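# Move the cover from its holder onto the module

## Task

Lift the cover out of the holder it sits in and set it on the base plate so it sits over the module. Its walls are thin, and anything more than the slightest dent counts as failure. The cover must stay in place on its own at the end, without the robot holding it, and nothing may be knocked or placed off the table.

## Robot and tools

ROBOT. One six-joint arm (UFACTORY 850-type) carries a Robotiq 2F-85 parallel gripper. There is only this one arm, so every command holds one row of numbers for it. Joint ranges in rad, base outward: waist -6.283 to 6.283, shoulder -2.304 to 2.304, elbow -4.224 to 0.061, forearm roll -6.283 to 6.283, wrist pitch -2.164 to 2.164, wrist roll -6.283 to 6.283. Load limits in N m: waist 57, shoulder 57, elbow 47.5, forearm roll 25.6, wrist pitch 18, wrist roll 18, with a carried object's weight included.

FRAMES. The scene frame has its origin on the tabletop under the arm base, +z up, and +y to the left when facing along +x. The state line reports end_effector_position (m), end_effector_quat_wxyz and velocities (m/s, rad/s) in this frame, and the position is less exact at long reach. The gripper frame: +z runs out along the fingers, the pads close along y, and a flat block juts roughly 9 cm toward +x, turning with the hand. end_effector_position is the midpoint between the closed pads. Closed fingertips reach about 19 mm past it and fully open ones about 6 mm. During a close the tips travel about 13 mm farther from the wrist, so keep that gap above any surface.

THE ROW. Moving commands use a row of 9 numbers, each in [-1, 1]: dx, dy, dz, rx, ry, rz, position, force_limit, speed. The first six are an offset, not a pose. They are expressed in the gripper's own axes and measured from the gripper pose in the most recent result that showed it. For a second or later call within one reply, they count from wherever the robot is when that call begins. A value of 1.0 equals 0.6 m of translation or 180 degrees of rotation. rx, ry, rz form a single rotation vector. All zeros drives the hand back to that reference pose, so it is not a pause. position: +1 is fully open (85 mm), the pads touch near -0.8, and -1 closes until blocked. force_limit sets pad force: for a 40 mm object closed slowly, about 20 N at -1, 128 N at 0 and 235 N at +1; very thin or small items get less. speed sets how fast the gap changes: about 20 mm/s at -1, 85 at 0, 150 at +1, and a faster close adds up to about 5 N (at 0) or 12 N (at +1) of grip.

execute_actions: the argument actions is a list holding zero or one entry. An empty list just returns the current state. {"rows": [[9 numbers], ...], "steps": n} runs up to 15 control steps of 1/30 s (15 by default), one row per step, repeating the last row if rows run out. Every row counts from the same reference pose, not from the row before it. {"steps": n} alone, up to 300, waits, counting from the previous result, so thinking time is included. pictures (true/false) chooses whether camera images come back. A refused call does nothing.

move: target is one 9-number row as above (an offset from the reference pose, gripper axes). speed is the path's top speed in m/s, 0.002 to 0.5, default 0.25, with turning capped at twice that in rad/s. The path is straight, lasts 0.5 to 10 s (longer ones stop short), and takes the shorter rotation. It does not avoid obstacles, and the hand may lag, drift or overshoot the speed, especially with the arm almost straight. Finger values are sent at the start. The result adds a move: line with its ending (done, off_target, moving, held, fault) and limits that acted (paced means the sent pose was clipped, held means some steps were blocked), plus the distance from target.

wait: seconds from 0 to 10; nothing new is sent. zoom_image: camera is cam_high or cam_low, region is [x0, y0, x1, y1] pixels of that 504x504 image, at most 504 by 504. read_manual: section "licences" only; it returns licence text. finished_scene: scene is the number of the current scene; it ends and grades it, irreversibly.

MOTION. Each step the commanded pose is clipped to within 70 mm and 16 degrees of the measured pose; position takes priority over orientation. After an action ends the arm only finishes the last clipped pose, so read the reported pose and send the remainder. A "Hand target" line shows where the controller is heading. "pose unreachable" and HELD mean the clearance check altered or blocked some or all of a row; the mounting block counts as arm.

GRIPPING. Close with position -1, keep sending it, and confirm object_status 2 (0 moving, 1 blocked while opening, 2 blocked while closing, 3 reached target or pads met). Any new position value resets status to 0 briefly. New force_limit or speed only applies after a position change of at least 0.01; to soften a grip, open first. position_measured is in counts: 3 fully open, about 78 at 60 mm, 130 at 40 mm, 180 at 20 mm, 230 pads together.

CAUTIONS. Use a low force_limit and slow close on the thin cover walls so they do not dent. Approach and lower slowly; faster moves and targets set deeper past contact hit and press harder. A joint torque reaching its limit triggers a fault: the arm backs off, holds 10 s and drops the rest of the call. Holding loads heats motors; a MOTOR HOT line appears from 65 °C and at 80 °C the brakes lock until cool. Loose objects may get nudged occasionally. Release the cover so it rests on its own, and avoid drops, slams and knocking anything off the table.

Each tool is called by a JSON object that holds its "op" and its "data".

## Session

{"op": "execute_actions", "data": {"actions": []}}

Scene clock: 0.00 s of 5600.00 s.
end_effector_position=(+0.2150, -0.0689, +0.3239) position_measured=3 object_status=3 end_effector_quat_wxyz=(+0.600, +0.008, -0.674, +0.431) end_effector_velocity=(-0.000, -0.001, +0.000) end_effector_angular_velocity=(+0.000, -0.000, +0.002)
Joint positions: [ 0.232 -0.798 -0.826 -0.446 -1.684  0.574]
Joint velocities: [-0.     0.002  0.002 -0.002  0.     0.   ]
Hand target: +0.215, -0.069, +0.324; +0.600, +0.008, -0.674, +0.431

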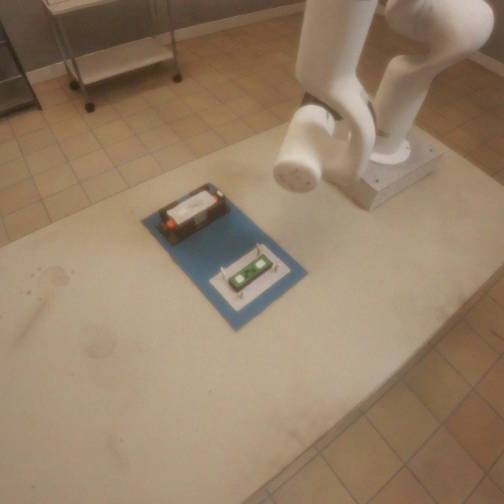

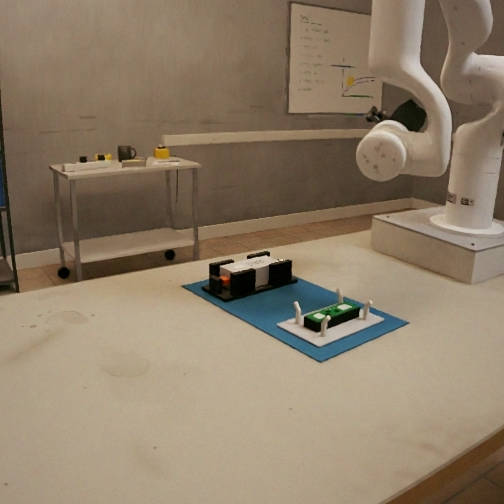

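{"op": "zoom_image", "data": {"camera": "cam_high", "region": [150, 175, 250, 255]}}

{"op": "zoom_image", "data": {"camera": "cam_low", "region": [200, 245, 310, 310]}}

{"op": "zoom_image", "data": {"camera": "cam_high", "region": [205, 235, 305, 320]}}

{"op": "zoom_image", "data": {"camera": "cam_low", "region": [270, 280, 390, 355]}}

Region (150, 175, 250, 255) of cam_high's 504x504 image, scaled by 5.040, with more detail than that image has; it fills the top 403 rows of this view, and the rest is white.

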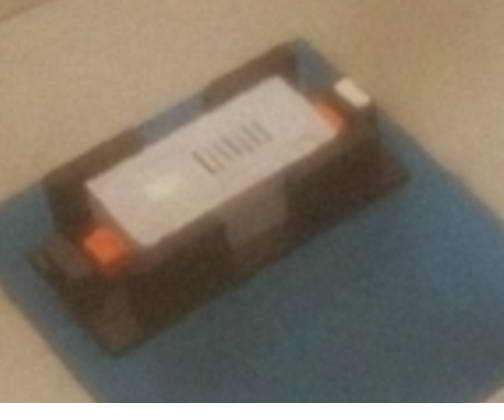

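Region (200, 245, 310, 310) of cam_low's 504x504 image, scaled by 4.582, with more detail than that image has; it fills the top 298 rows of this view, and the rest is white.

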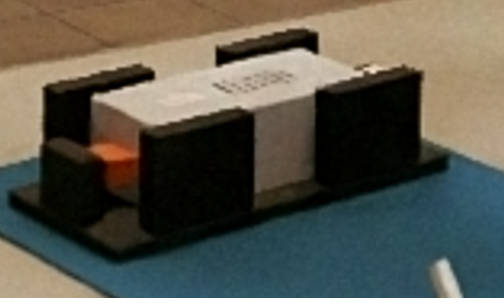

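Region (205, 235, 305, 320) of cam_high's 504x504 image, scaled by 5.040, with more detail than that image has; it fills the top 428 rows of this view, and the rest is white.

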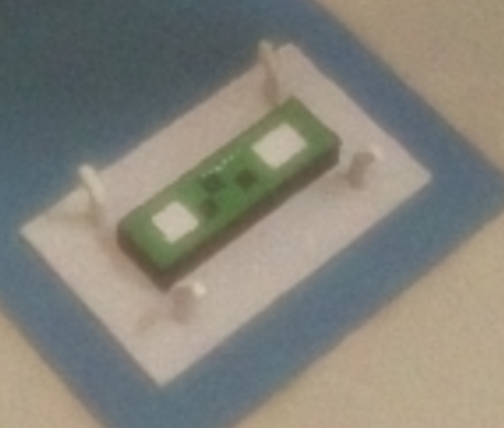

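Region (270, 280, 390, 355) of cam_low's 504x504 image, scaled by 4.200, with more detail than that image has; it fills the top 315 rows of this view, and the rest is white.

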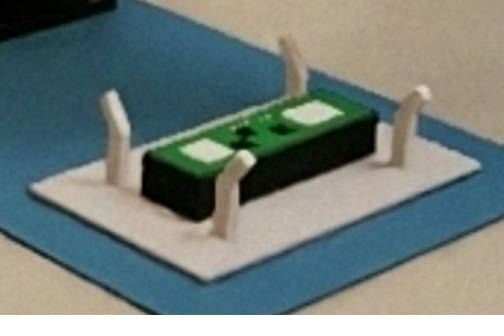

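{"op": "move", "data": {"target": [-0.5143,-0.1577,-0.4817,-0.2859,-0.4454,-0.0196,0.7,-1,0]}}

{"op": "zoom_image", "data": {"camera": "cam_high", "region": [150, 160, 240, 250]}}

{"op": "zoom_image", "data": {"camera": "cam_low", "region": [205, 210, 295, 300]}}

Scene clock: 28.23 s of 5600.00 s.
end_effector_position=(+0.5830, -0.1142, +0.1004) position_measured=41 object_status=3 end_effector_quat_wxyz=(+0.000, -0.053, +0.999, -0.000) end_effector_velocity=(-0.001, +0.000, -0.002) end_effector_angular_velocity=(+0.007, +0.000, +0.003)
Joint positions: [-0.163 -0.873 -1.261  0.049 -0.406 -0.353]
Joint velocities: [-0.003 -0.003  0.     0.018  0.001 -0.023]
Hand target: +0.583, -0.114, +0.100; +0.000, -0.052, +0.999, -0.000
Off the commanded pose: 0.000 m, 0 deg.
After step 90, 21.47 s passed at rest.
move: done

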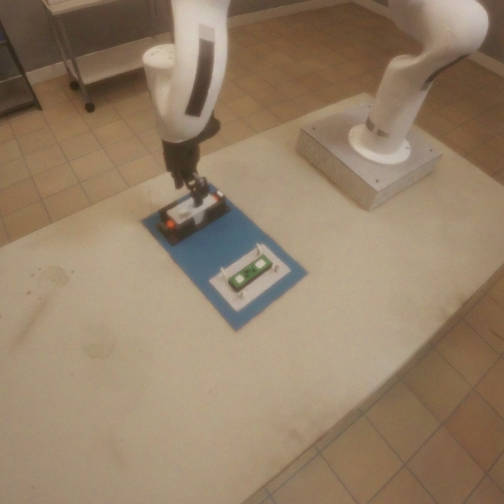

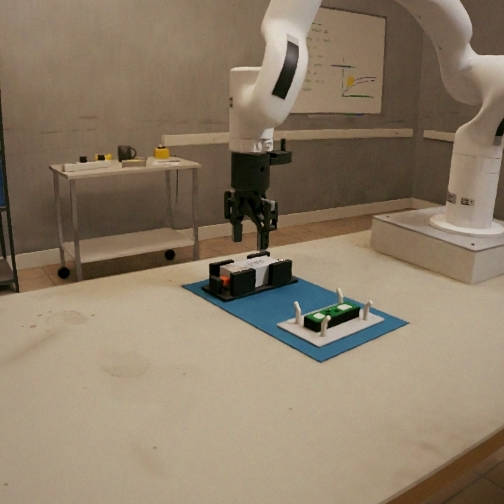

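Region (150, 160, 240, 250) of cam_high's 504x504 image, scaled by 5.600, with more detail than that image has.

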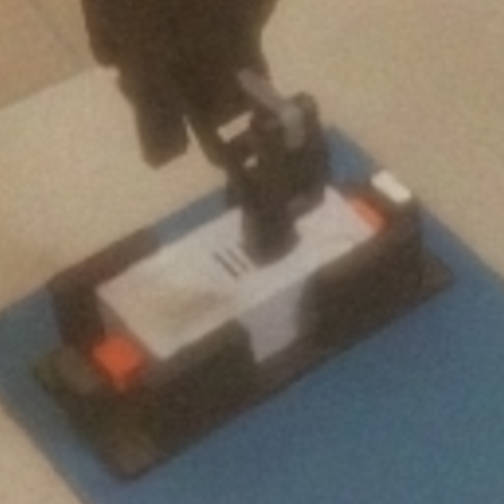

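Region (205, 210, 295, 300) of cam_low's 504x504 image, scaled by 5.600, with more detail than that image has.

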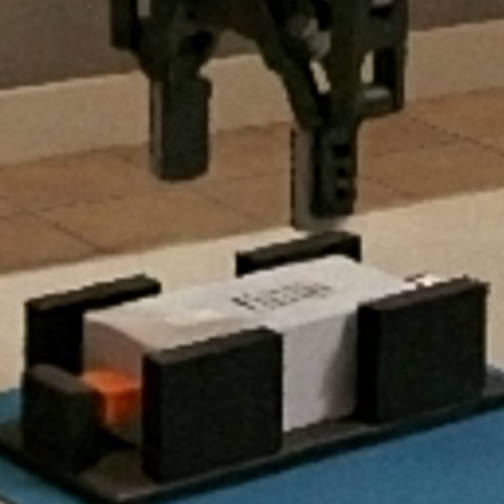

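{"op": "move", "data": {"target": [0.003,0,0.095,0,0,0,0.6,-1,-1], "speed": 0.05}}

{"op": "zoom_image", "data": {"camera": "cam_low", "region": [205, 210, 295, 300]}}

{"op": "execute_actions", "data": {"actions": [{"rows": [[0,0,0,0,0,0,0.36,-1,-1]], "steps": 15}], "pictures": false}}

{"op": "execute_actions", "data": {"actions": [{"steps": 12}]}}

{"op": "zoom_image", "data": {"camera": "cam_low", "region": [205, 210, 295, 300]}}

Scene clock: 38.37 s of 5600.00 s.
end_effector_position=(+0.5814, -0.1145, +0.0435) position_measured=53 object_status=3 end_effector_quat_wxyz=(+0.000, -0.053, +0.999, -0.000) end_effector_velocity=(+0.001, -0.000, +0.000) end_effector_angular_velocity=(-0.001, -0.002, +0.001)
Joint positions: [-0.162 -0.981 -1.289  0.06  -0.325 -0.364]
Joint velocities: [ 0.    -0.    -0.001 -0.001  0.001 -0.   ]
Hand target: +0.581, -0.114, +0.043; +0.000, -0.053, +0.999, -0.000
Off the commanded pose: 0.000 m, 0 deg.
After step 90, 5.70 s passed at rest.
move: done

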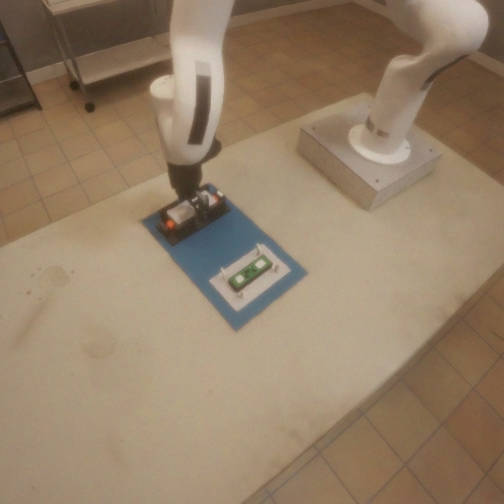

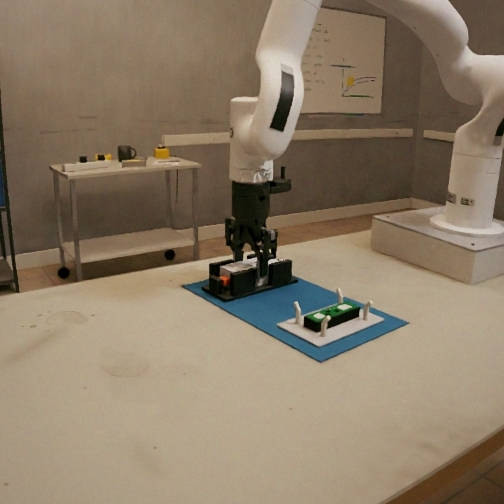

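Region (205, 210, 295, 300) of cam_low's 504x504 image, scaled by 5.600, with more detail than that image has.

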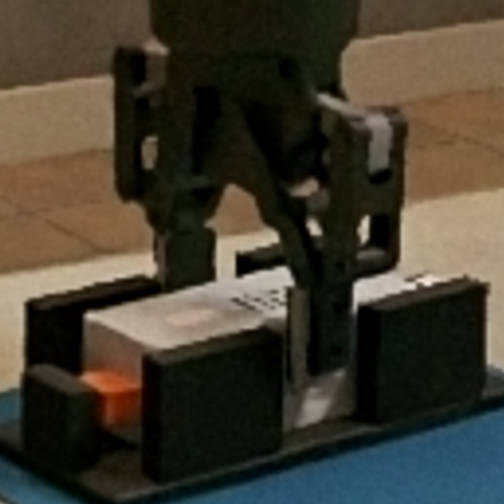

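Scene clock: 38.87 s of 5600.00 s.
end_effector_position=(+0.5815, -0.1145, +0.0435) position_measured=75 object_status=0 end_effector_quat_wxyz=(+0.000, -0.053, +0.999, -0.000) end_effector_velocity=(+0.001, -0.000, +0.001) end_effector_angular_velocity=(-0.000, -0.002, -0.001)
Joint positions: [-0.162 -0.981 -1.289  0.06  -0.325 -0.364]
Joint velocities: [ 0.     0.001 -0.001  0.001  0.    -0.   ]
Hand target: +0.581, -0.115, +0.044; +0.000, -0.053, +0.999, -0.000
Off the commanded pose: 0.000 m, 0 deg.
Steps of this call (steps 1 to 15: all 15 steps of this action). Readings (end_effector_position | what the end effector reports):
1: (+0.5814, -0.1145, +0.0435) | position_measured=53 object_status=0
2: (+0.5814, -0.1145, +0.0435) | position_measured=54 object_status=0
4: (+0.5815, -0.1145, +0.0436) | position_measured=56 object_status=0
8: (+0.5815, -0.1145, +0.0436) | position_measured=63 object_status=0
15: the state above

Scene clock: 39.27 s of 5600.00 s.
end_effector_position=(+0.5814, -0.1145, +0.0435) position_measured=84 object_status=0 end_effector_quat_wxyz=(+0.000, -0.053, +0.999, -0.000) end_effector_velocity=(-0.001, +0.000, -0.000) end_effector_angular_velocity=(-0.000, +0.001, +0.001)
Joint positions: [-0.162 -0.981 -1.289  0.06  -0.325 -0.364]
Joint velocities: [ 0.    -0.     0.001 -0.001 -0.    -0.   ]
Hand target: +0.581, -0.115, +0.044; +0.000, -0.053, +0.999, -0.000
Off the commanded pose: 0.000 m, 0 deg.
Steps of this call (steps 1 to 12: nothing new was sent). Readings (end_effector_position | what the end effector reports):
1: (+0.5815, -0.1145, +0.0435) | position_measured=77 object_status=0
2: (+0.5815, -0.1145, +0.0435) | position_measured=78 object_status=0
4: (+0.5814, -0.1145, +0.0435) | position_measured=82 object_status=0
8: (+0.5814, -0.1145, +0.0435) | position_measured=84 object_status=0
12: the state above

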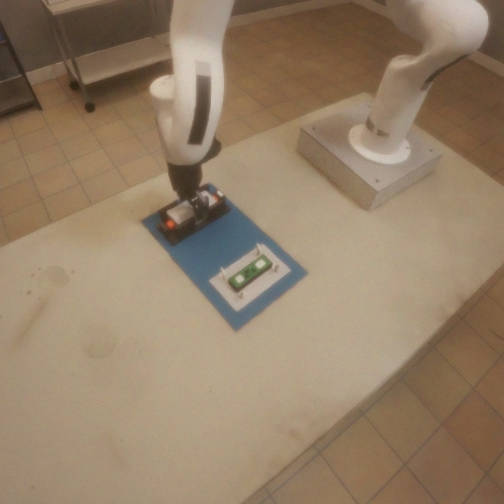

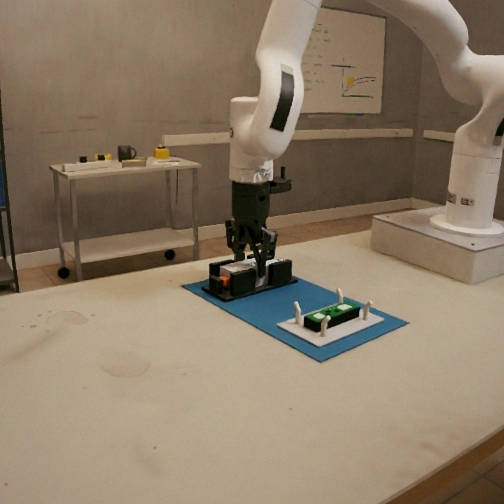

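Region (205, 210, 295, 300) of cam_low's 504x504 image, scaled by 5.600, with more detail than that image has.

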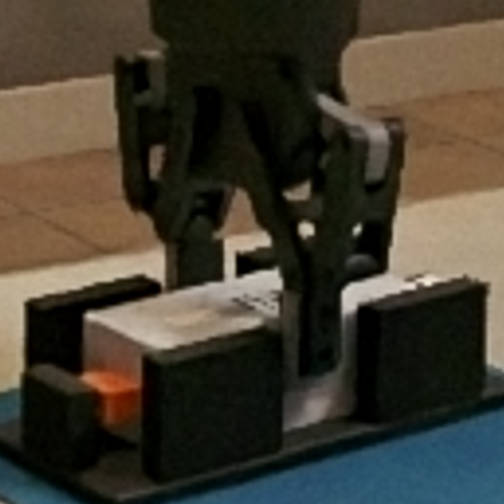

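{"op": "move", "data": {"target": [0.004,0,0,0,0,0,0.36,-1,-1], "speed": 0.01}}

{"op": "execute_actions", "data": {"actions": [{"rows": [[0,0,0,0,0,0,-1,-1,-1]], "steps": 15}], "pictures": false}}

{"op": "execute_actions", "data": {"actions": [{"steps": 12}], "pictures": false}}

{"op": "execute_actions", "data": {"actions": [{"rows": [[0,0,0,0,0,0,-0.98,-0.9,-1]], "steps": 15}], "pictures": false}}

Scene clock: 55.77 s of 5600.00 s.
end_effector_position=(+0.5791, -0.1148, +0.0435) position_measured=84 object_status=3 end_effector_quat_wxyz=(+0.000, -0.053, +0.999, -0.000) end_effector_velocity=(-0.000, +0.000, -0.001) end_effector_angular_velocity=(+0.000, +0.001, -0.000)
Joint positions: [-0.163 -0.978 -1.282  0.061 -0.321 -0.366]
Joint velocities: [-0.    -0.001  0.     0.     0.    -0.   ]
Hand target: +0.579, -0.115, +0.044; +0.000, -0.053, +0.999, -0.000
Off the commanded pose: 0.000 m, 0 deg.
After step 90, 12.80 s passed at rest.
move: done

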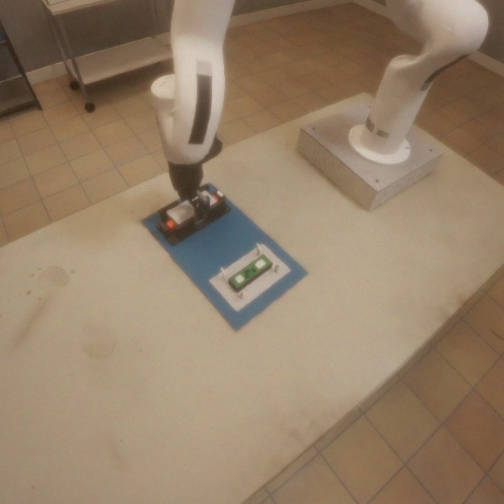

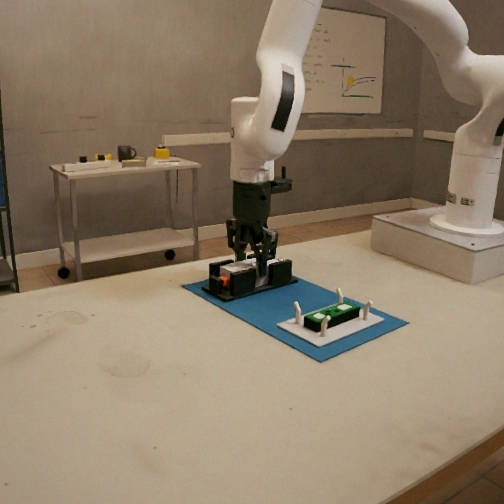

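Scene clock: 56.27 s of 5600.00 s.
end_effector_position=(+0.5791, -0.1146, +0.0438) position_measured=100 object_status=0 end_effector_quat_wxyz=(+0.000, -0.053, +0.999, -0.000) end_effector_velocity=(-0.001, -0.000, -0.001) end_effector_angular_velocity=(+0.000, +0.001, -0.000)
Joint positions: [-0.163 -0.977 -1.282  0.061 -0.322 -0.366]
Joint velocities: [-0.    -0.001  0.001  0.     0.001 -0.001]
Hand target: +0.579, -0.115, +0.044; +0.000, -0.053, +0.999, -0.000
Off the commanded pose: 0.000 m, 0 deg.
Steps of this call (steps 1 to 15: all 15 steps of this action). Readings (end_effector_position | what the end effector reports):
1: (+0.5791, -0.1148, +0.0435) | position_measured=84 object_status=0
2: (+0.5791, -0.1148, +0.0435) | position_measured=84 object_status=0
4: (+0.5791, -0.1148, +0.0435) | position_measured=87 object_status=0
8: (+0.5790, -0.1146, +0.0435) | position_measured=93 object_status=0
15: the state above

Scene clock: 56.67 s of 5600.00 s.
end_effector_position=(+0.5792, -0.1147, +0.0437) position_measured=100 object_status=2 end_effector_quat_wxyz=(+0.000, -0.053, +0.999, -0.000) end_effector_velocity=(+0.000, -0.000, -0.000) end_effector_angular_velocity=(-0.000, -0.001, -0.000)
Joint positions: [-0.163 -0.978 -1.282  0.061 -0.321 -0.366]
Joint velocities: [-0.    -0.     0.     0.     0.001 -0.   ]
Hand target: +0.579, -0.115, +0.044; +0.000, -0.053, +0.999, -0.000
Off the commanded pose: 0.000 m, 0 deg.
Steps of this call (steps 1 to 12: nothing new was sent). Readings (end_effector_position | what the end effector reports):
1: (+0.5791, -0.1146, +0.0438) | position_measured=100 object_status=0
2: (+0.5791, -0.1146, +0.0438) | position_measured=100 object_status=0
4: (+0.5791, -0.1147, +0.0437) | position_measured=100 object_status=2
8: (+0.5792, -0.1147, +0.0437) | position_measured=100 object_status=2
12: the state above

Scene clock: 57.17 s of 5600.00 s.
end_effector_position=(+0.5792, -0.1147, +0.0438) position_measured=102 object_status=2 end_effector_quat_wxyz=(+0.000, -0.053, +0.999, -0.000) end_effector_velocity=(-0.000, +0.000, -0.001) end_effector_angular_velocity=(+0.000, +0.001, +0.000)
Joint positions: [-0.163 -0.977 -1.282  0.061 -0.322 -0.366]
Joint velocities: [-0.    -0.001  0.001 -0.     0.    -0.   ]
Hand target: +0.579, -0.115, +0.044; +0.000, -0.053, +0.999, -0.000
Off the commanded pose: 0.000 m, 0 deg.
Steps of this call (steps 1 to 15: all 15 steps of this action). Readings (end_effector_position | what the end effector reports):
1: (+0.5792, -0.1147, +0.0437) | position_measured=100 object_status=0
2: (+0.5792, -0.1147, +0.0437) | position_measured=100 object_status=0
4: (+0.5792, -0.1147, +0.0439) | position_measured=102 object_status=0
8: (+0.5792, -0.1147, +0.0438) | position_measured=102 object_status=0
15: the state above

{"op": "execute_actions", "data": {"actions": [{"rows": [[0,0.0007,0,0,0,0,-1,-0.8,-1]], "steps": 15}], "pictures": false}}

{"op": "move", "data": {"target": [0,0,-0.006,0,0,0,-1,-0.8,-1], "speed": 0.004}}

{"op": "zoom_image", "data": {"camera": "cam_low", "region": [205, 210, 295, 300]}}

Scene clock: 63.10 s of 5600.00 s.
end_effector_position=(+0.5793, -0.1144, +0.0438) position_measured=105 object_status=2 end_effector_quat_wxyz=(+0.000, -0.053, +0.999, -0.001) end_effector_velocity=(+0.001, +0.000, +0.001) end_effector_angular_velocity=(-0.000, -0.001, -0.000)
Joint positions: [-0.162 -0.977 -1.282  0.061 -0.321 -0.366]
Joint velocities: [ 0.     0.001 -0.     0.001  0.     0.   ]
Hand target: +0.579, -0.114, +0.044; +0.000, -0.053, +0.999, -0.000
Off the commanded pose: 0.000 m, 0 deg.
Steps of this call (steps 1 to 90: nothing new was sent; then 2.43 s passed at rest; steps 91 to 105: all 15 steps of this action). Readings (end_effector_position | what the end effector reports):
91: (+0.5792, -0.1147, +0.0437) | position_measured=102 object_status=0
92: (+0.5792, -0.1146, +0.0437) | position_measured=103 object_status=0
94: (+0.5793, -0.1145, +0.0439) | position_measured=105 object_status=0
98: (+0.5793, -0.1145, +0.0439) | position_measured=105 object_status=0
105: the state above

Scene clock: 64.47 s of 5600.00 s.
end_effector_position=(+0.5788, -0.1143, +0.0471) position_measured=106 object_status=2 end_effector_quat_wxyz=(-0.000, -0.052, +0.999, -0.000) end_effector_velocity=(+0.001, +0.000, +0.000) end_effector_angular_velocity=(-0.000, -0.002, -0.001)
Joint positions: [-0.163 -0.97  -1.278  0.06  -0.326 -0.365]
Joint velocities: [ 0.    -0.    -0.001  0.001  0.001 -0.   ]
Hand target: +0.579, -0.114, +0.047; +0.000, -0.053, +0.999, -0.001
Off the commanded pose: 0.001 m, 0 deg.
move: done

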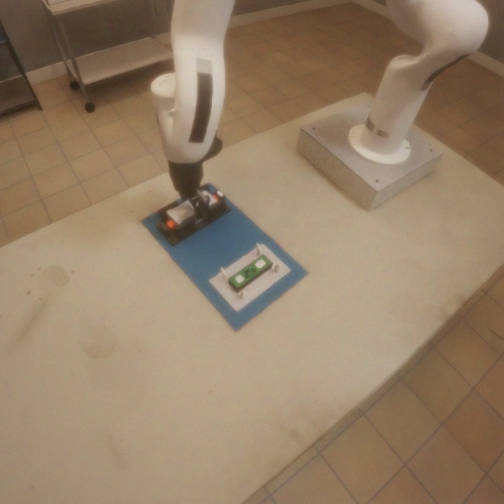

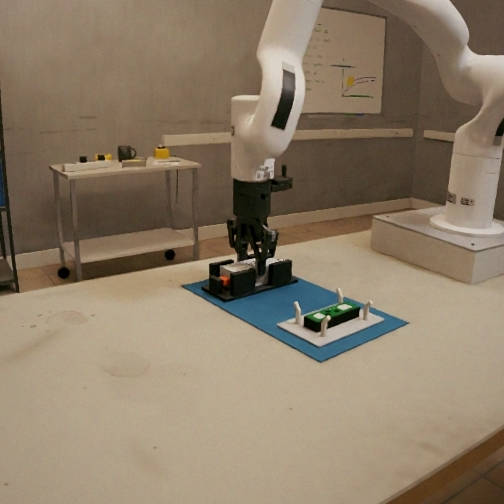

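Region (205, 210, 295, 300) of cam_low's 504x504 image, scaled by 5.600, with more detail than that image has.

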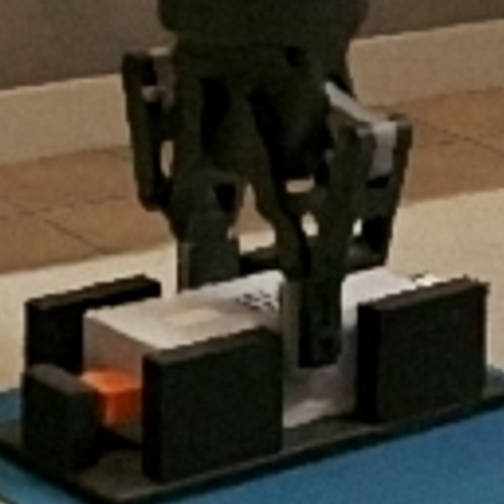

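Rose only ~1 mm. Slightly more force.

{"op": "execute_actions", "data": {"actions": [{"rows": [[0,0,0,0,0,0,-0.98,-0.72,-1]], "steps": 15}], "pictures": false}}

{"op": "move", "data": {"target": [0,0,-0.006,0,0,0,-0.98,-0.72,-1], "speed": 0.004}}

{"op": "zoom_image", "data": {"camera": "cam_low", "region": [205, 210, 295, 300]}}

Scene clock: 70.07 s of 5600.00 s.
end_effector_position=(+0.5791, -0.1144, +0.0474) position_measured=110 object_status=2 end_effector_quat_wxyz=(+0.000, -0.053, +0.999, -0.000) end_effector_velocity=(-0.000, +0.000, -0.000) end_effector_angular_velocity=(-0.000, +0.000, +0.000)
Joint positions: [-0.163 -0.97  -1.279  0.06  -0.326 -0.365]
Joint velocities: [ 0. -0.  0. -0.  0.  0.]
Hand target: +0.579, -0.114, +0.047; -0.000, -0.052, +0.999, -0.000
Off the commanded pose: 0.000 m, 0 deg.
Steps of this call (steps 1 to 90: nothing new was sent; then 2.10 s passed at rest; steps 91 to 105: all 15 steps of this action). Readings (end_effector_position | what the end effector reports):
91: (+0.5792, -0.1144, +0.0474) | position_measured=106 object_status=0
92: (+0.5792, -0.1144, +0.0474) | position_measured=106 object_status=0
94: (+0.5792, -0.1144, +0.0475) | position_measured=108 object_status=0
98: (+0.5792, -0.1144, +0.0475) | position_measured=110 object_status=0
105: the state above

Scene clock: 71.43 s of 5600.00 s.
end_effector_position=(+0.5789, -0.1143, +0.0508) position_measured=110 object_status=2 end_effector_quat_wxyz=(-0.000, -0.053, +0.999, -0.000) end_effector_velocity=(+0.001, -0.000, +0.000) end_effector_angular_velocity=(-0.001, -0.002, +0.001)
Joint positions: [-0.163 -0.963 -1.276  0.06  -0.331 -0.364]
Joint velocities: [ 0.    -0.    -0.002 -0.001  0.     0.   ]
Hand target: +0.579, -0.114, +0.051; +0.000, -0.053, +0.999, -0.000
Off the commanded pose: 0.000 m, 0 deg.
move: done

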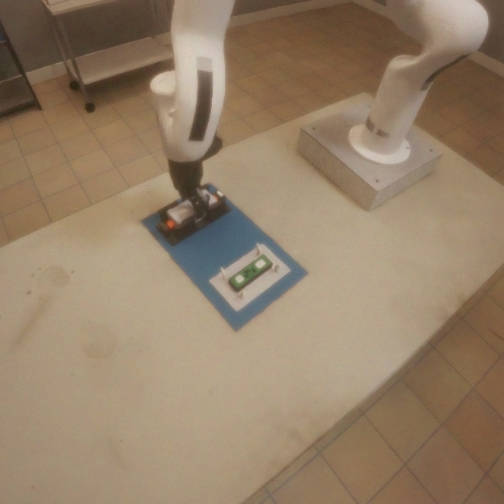

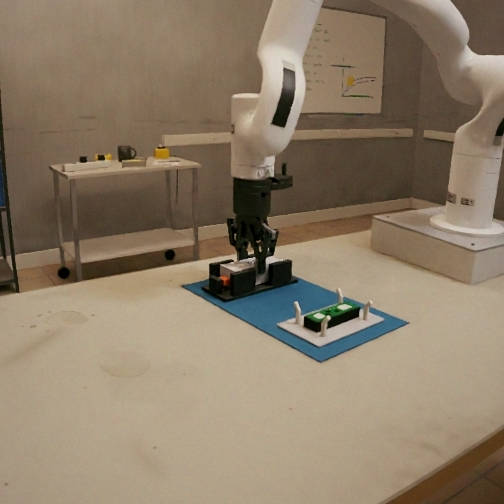

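Region (205, 210, 295, 300) of cam_low's 504x504 image, scaled by 5.600, with more detail than that image has.

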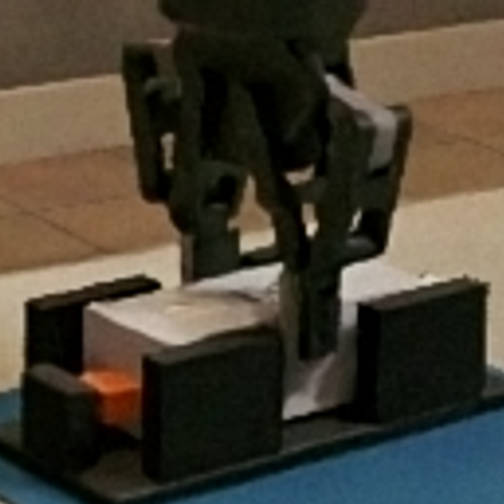

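Rising with the gripper now.

{"op": "move", "data": {"target": [0,0,-0.035,0,0,0,-0.98,-0.72,-1], "speed": 0.008}}

{"op": "zoom_image", "data": {"camera": "cam_low", "region": [205, 210, 295, 300]}}

Scene clock: 78.73 s of 5600.00 s.
end_effector_position=(+0.5790, -0.1143, +0.0719) position_measured=110 object_status=2 end_effector_quat_wxyz=(+0.000, -0.053, +0.999, -0.000) end_effector_velocity=(-0.001, +0.000, -0.000) end_effector_angular_velocity=(+0.000, +0.001, -0.001)
Joint positions: [-0.163 -0.921 -1.262  0.055 -0.359 -0.36 ]
Joint velocities: [-0.     0.     0.002  0.001  0.     0.   ]
Hand target: +0.579, -0.114, +0.072; -0.000, -0.053, +0.999, -0.000
Off the commanded pose: 0.000 m, 0 deg.
After step 90, 1.47 s passed at rest.
move: done

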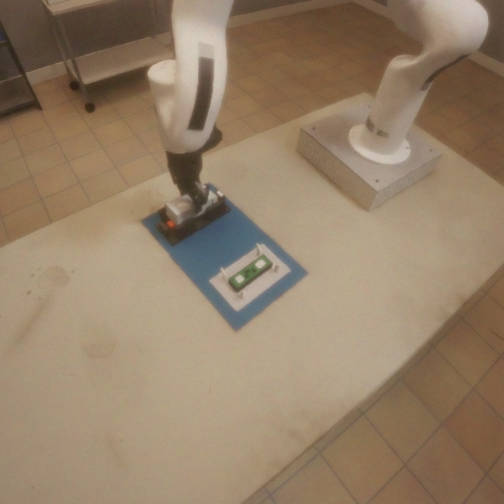

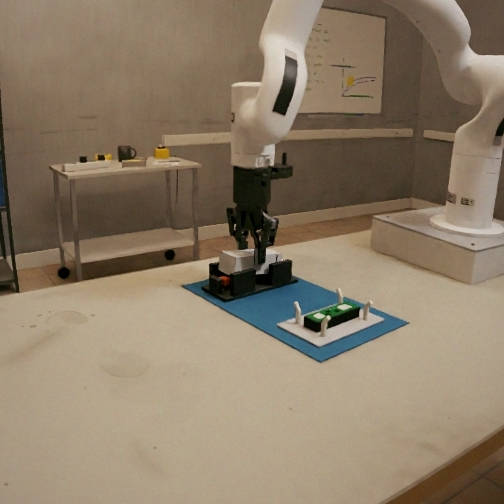

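Region (205, 210, 295, 300) of cam_low's 504x504 image, scaled by 5.600, with more detail than that image has.

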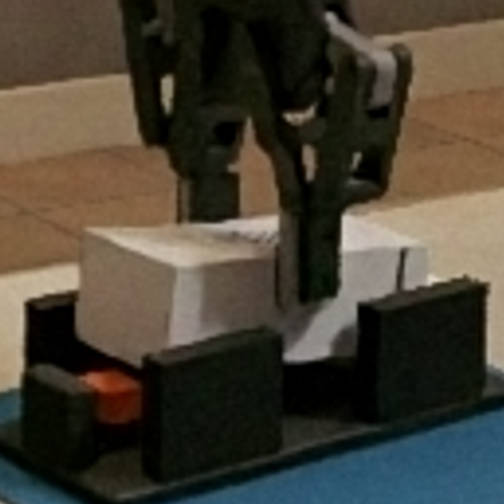

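{"op": "move", "data": {"target": [-0.005,0,-0.065,0,0.033,0.003,-0.98,-0.72,-1], "speed": 0.04}}

Scene clock: 92.80 s of 5600.00 s.
end_effector_position=(+0.5818, -0.1140, +0.1109) position_measured=110 object_status=2 end_effector_quat_wxyz=(-0.052, -0.048, +0.998, -0.003) end_effector_velocity=(-0.001, +0.000, -0.000) end_effector_angular_velocity=(-0.000, +0.005, +0.000)
Joint positions: [-0.15  -0.901 -1.346 -0.019 -0.561 -0.27 ]
Joint velocities: [ 0.    -0.002 -0.002 -0.002 -0.005  0.002]
Hand target: +0.582, -0.114, +0.111; -0.052, -0.048, +0.998, -0.003
Off the commanded pose: 0.000 m, 0 deg.
After step 90, 9.50 s passed at rest.
move: done

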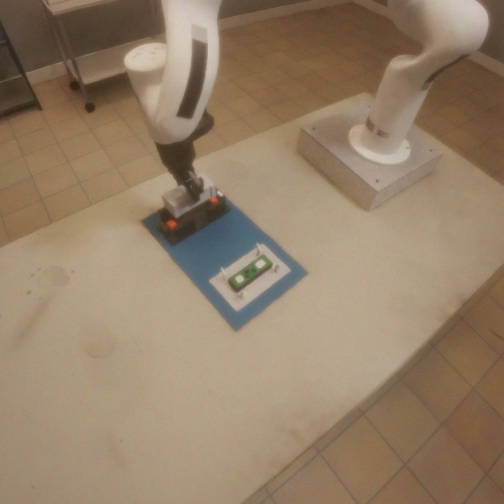

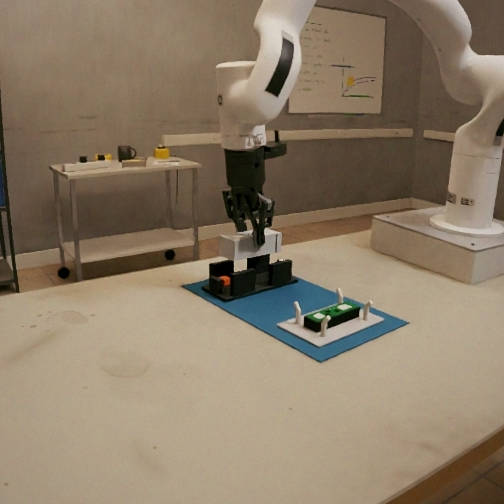

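{"op": "move", "data": {"target": [-0.008,0.3838,0.031,0,0,0,-0.98,-0.72,-1], "speed": 0.15}}

{"op": "zoom_image", "data": {"camera": "cam_low", "region": [275, 245, 385, 355]}}

{"op": "zoom_image", "data": {"camera": "cam_high", "region": [205, 220, 305, 320]}}

Scene clock: 103.37 s of 5600.00 s.
end_effector_position=(+0.5629, +0.1153, +0.0915) position_measured=110 object_status=2 end_effector_quat_wxyz=(-0.052, -0.048, +0.998, -0.003) end_effector_velocity=(-0.000, +0.002, -0.000) end_effector_angular_velocity=(-0.000, +0.000, +0.000)
Joint positions: [ 0.226 -0.892 -1.282  0.069 -0.503  0.028]
Joint velocities: [ 0.003 -0.001 -0.001  0.001 -0.     0.003]
Hand target: +0.563, +0.116, +0.092; -0.052, -0.048, +0.998, -0.003
Off the commanded pose: 0.000 m, 0 deg.
After step 90, 5.63 s passed at rest.
move: done

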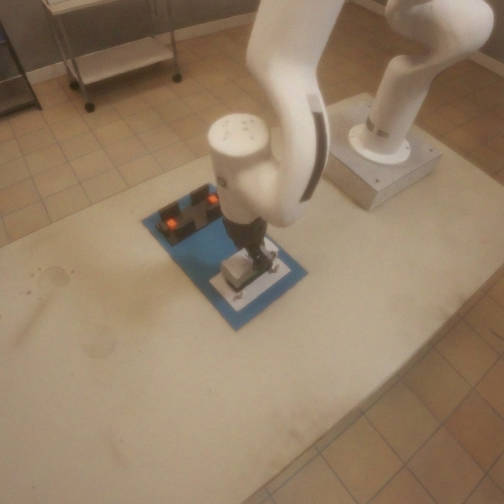

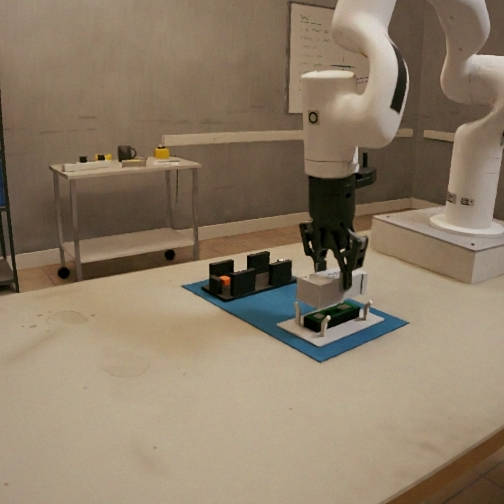

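Region (275, 245, 385, 355) of cam_low's 504x504 image, scaled by 4.582, with more detail than that image has.

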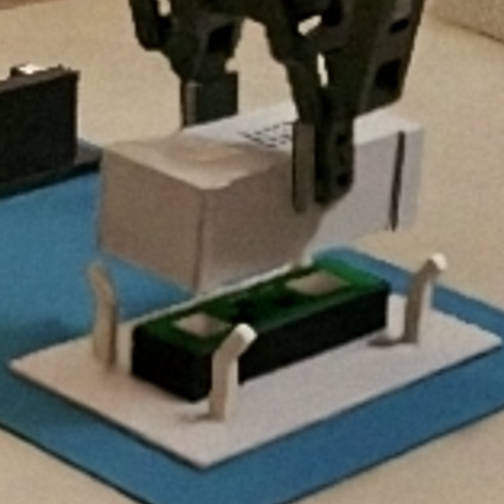

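Region (205, 220, 305, 320) of cam_high's 504x504 image, scaled by 5.040, with more detail than that image has.

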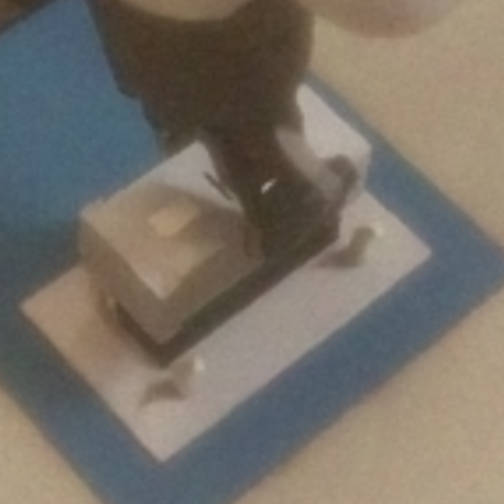

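{"op": "move", "data": {"target": [0.002,0,0.037,0,0.011,0,-0.98,-0.72,-1], "speed": 0.025}}

{"op": "zoom_image", "data": {"camera": "cam_low", "region": [275, 245, 385, 355]}}

{"op": "zoom_image", "data": {"camera": "cam_high", "region": [205, 220, 305, 320]}}

Scene clock: 116.00 s of 5600.00 s.
end_effector_position=(+0.5595, +0.1150, +0.0697) position_measured=110 object_status=2 end_effector_quat_wxyz=(-0.069, -0.048, +0.996, -0.004) end_effector_velocity=(+0.001, +0.000, +0.000) end_effector_angular_velocity=(+0.001, -0.000, -0.001)
Joint positions: [ 0.226 -0.946 -1.315  0.073 -0.517  0.023]
Joint velocities: [-0.    -0.    -0.002  0.001 -0.001 -0.   ]
Hand target: +0.559, +0.115, +0.070; -0.069, -0.048, +0.996, -0.004
Off the commanded pose: 0.000 m, 0 deg.
After step 90, 8.50 s passed at rest.
move: done

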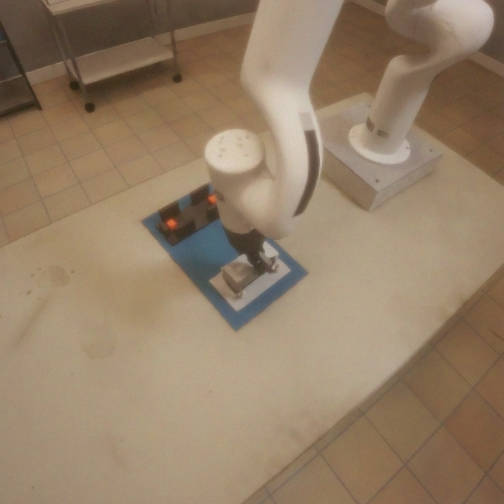

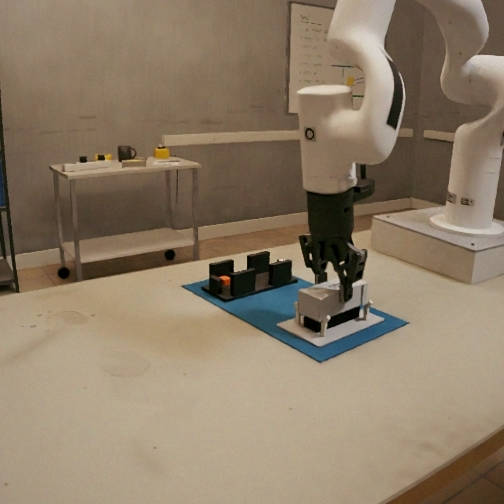

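Region (275, 245, 385, 355) of cam_low's 504x504 image, scaled by 4.582, with more detail than that image has.

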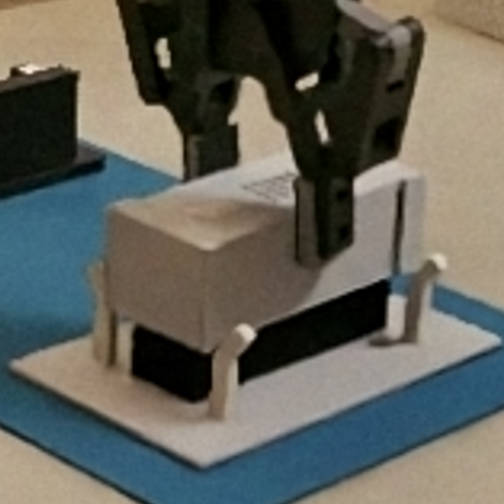

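Region (205, 220, 305, 320) of cam_high's 504x504 image, scaled by 5.040, with more detail than that image has.

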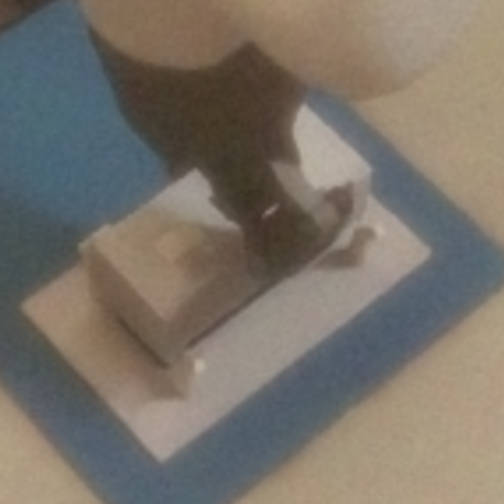

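{"op": "move", "data": {"target": [-0.0053,0,0.0195,0,0,0,-0.98,-0.72,-1], "speed": 0.012}}

{"op": "zoom_image", "data": {"camera": "cam_low", "region": [275, 245, 385, 355]}}

Scene clock: 122.87 s of 5600.00 s.
end_effector_position=(+0.5610, +0.1151, +0.0577) position_measured=110 object_status=2 end_effector_quat_wxyz=(-0.069, -0.048, +0.996, -0.004) end_effector_velocity=(-0.001, -0.000, -0.001) end_effector_angular_velocity=(-0.000, +0.002, -0.001)
Joint positions: [ 0.226 -0.971 -1.328  0.075 -0.504  0.021]
Joint velocities: [-0.    -0.002  0.001  0.001  0.    -0.   ]
Hand target: +0.561, +0.115, +0.058; -0.069, -0.048, +0.996, -0.004
Off the commanded pose: 0.000 m, 0 deg.
After step 90, 2.63 s passed at rest.
move: done

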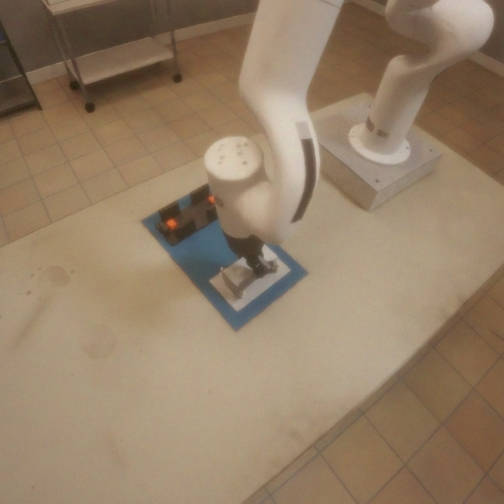

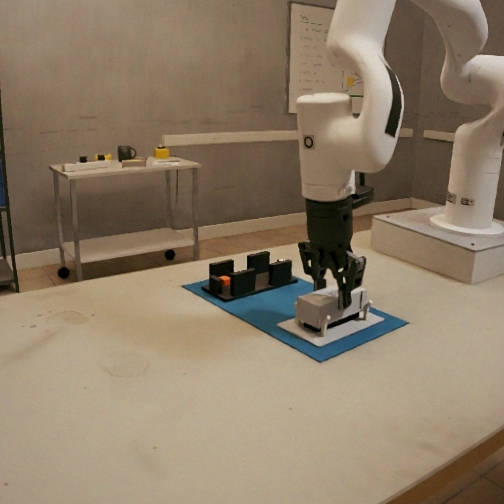

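Region (275, 245, 385, 355) of cam_low's 504x504 image, scaled by 4.582, with more detail than that image has.

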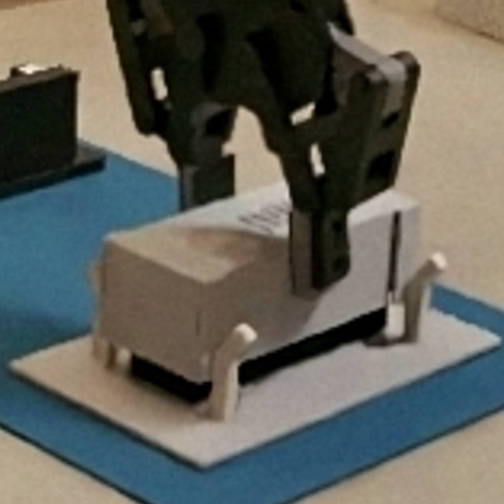

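{"op": "move", "data": {"target": [-0.0027,0.0008,0.019,0,0,0,-0.98,-0.72,-1], "speed": 0.01}}

{"op": "zoom_image", "data": {"camera": "cam_low", "region": [275, 245, 385, 355]}}

Scene clock: 129.33 s of 5600.00 s.
end_effector_position=(+0.5610, +0.1156, +0.0462) position_measured=110 object_status=2 end_effector_quat_wxyz=(-0.069, -0.048, +0.996, -0.004) end_effector_velocity=(+0.001, -0.000, -0.000) end_effector_angular_velocity=(-0.000, -0.001, +0.001)
Joint positions: [ 0.228 -0.994 -1.337  0.077 -0.49   0.02 ]
Joint velocities: [-0.    -0.002 -0.002 -0.001  0.001 -0.   ]
Hand target: +0.561, +0.116, +0.046; -0.069, -0.048, +0.996, -0.004
Off the commanded pose: 0.000 m, 0 deg.
After step 90, 2.10 s passed at rest.
move: done

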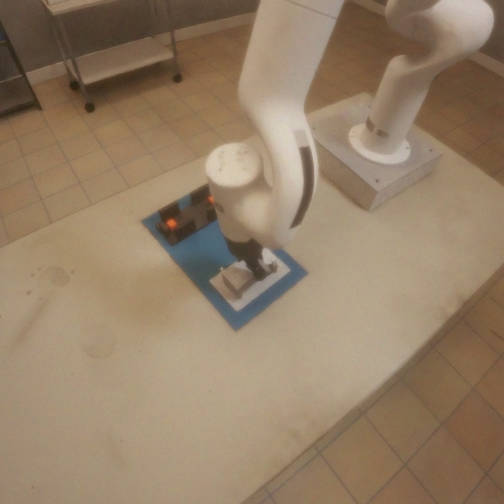

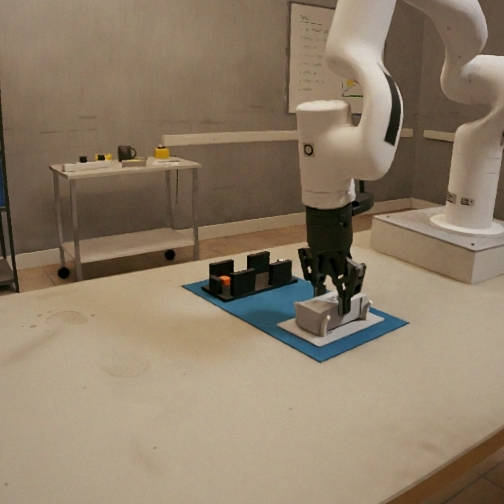

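Region (275, 245, 385, 355) of cam_low's 504x504 image, scaled by 4.582, with more detail than that image has.

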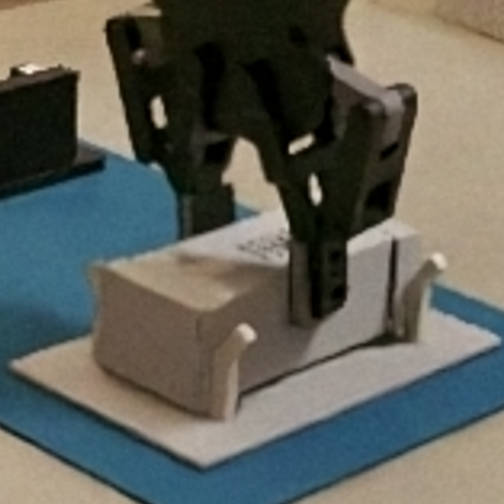

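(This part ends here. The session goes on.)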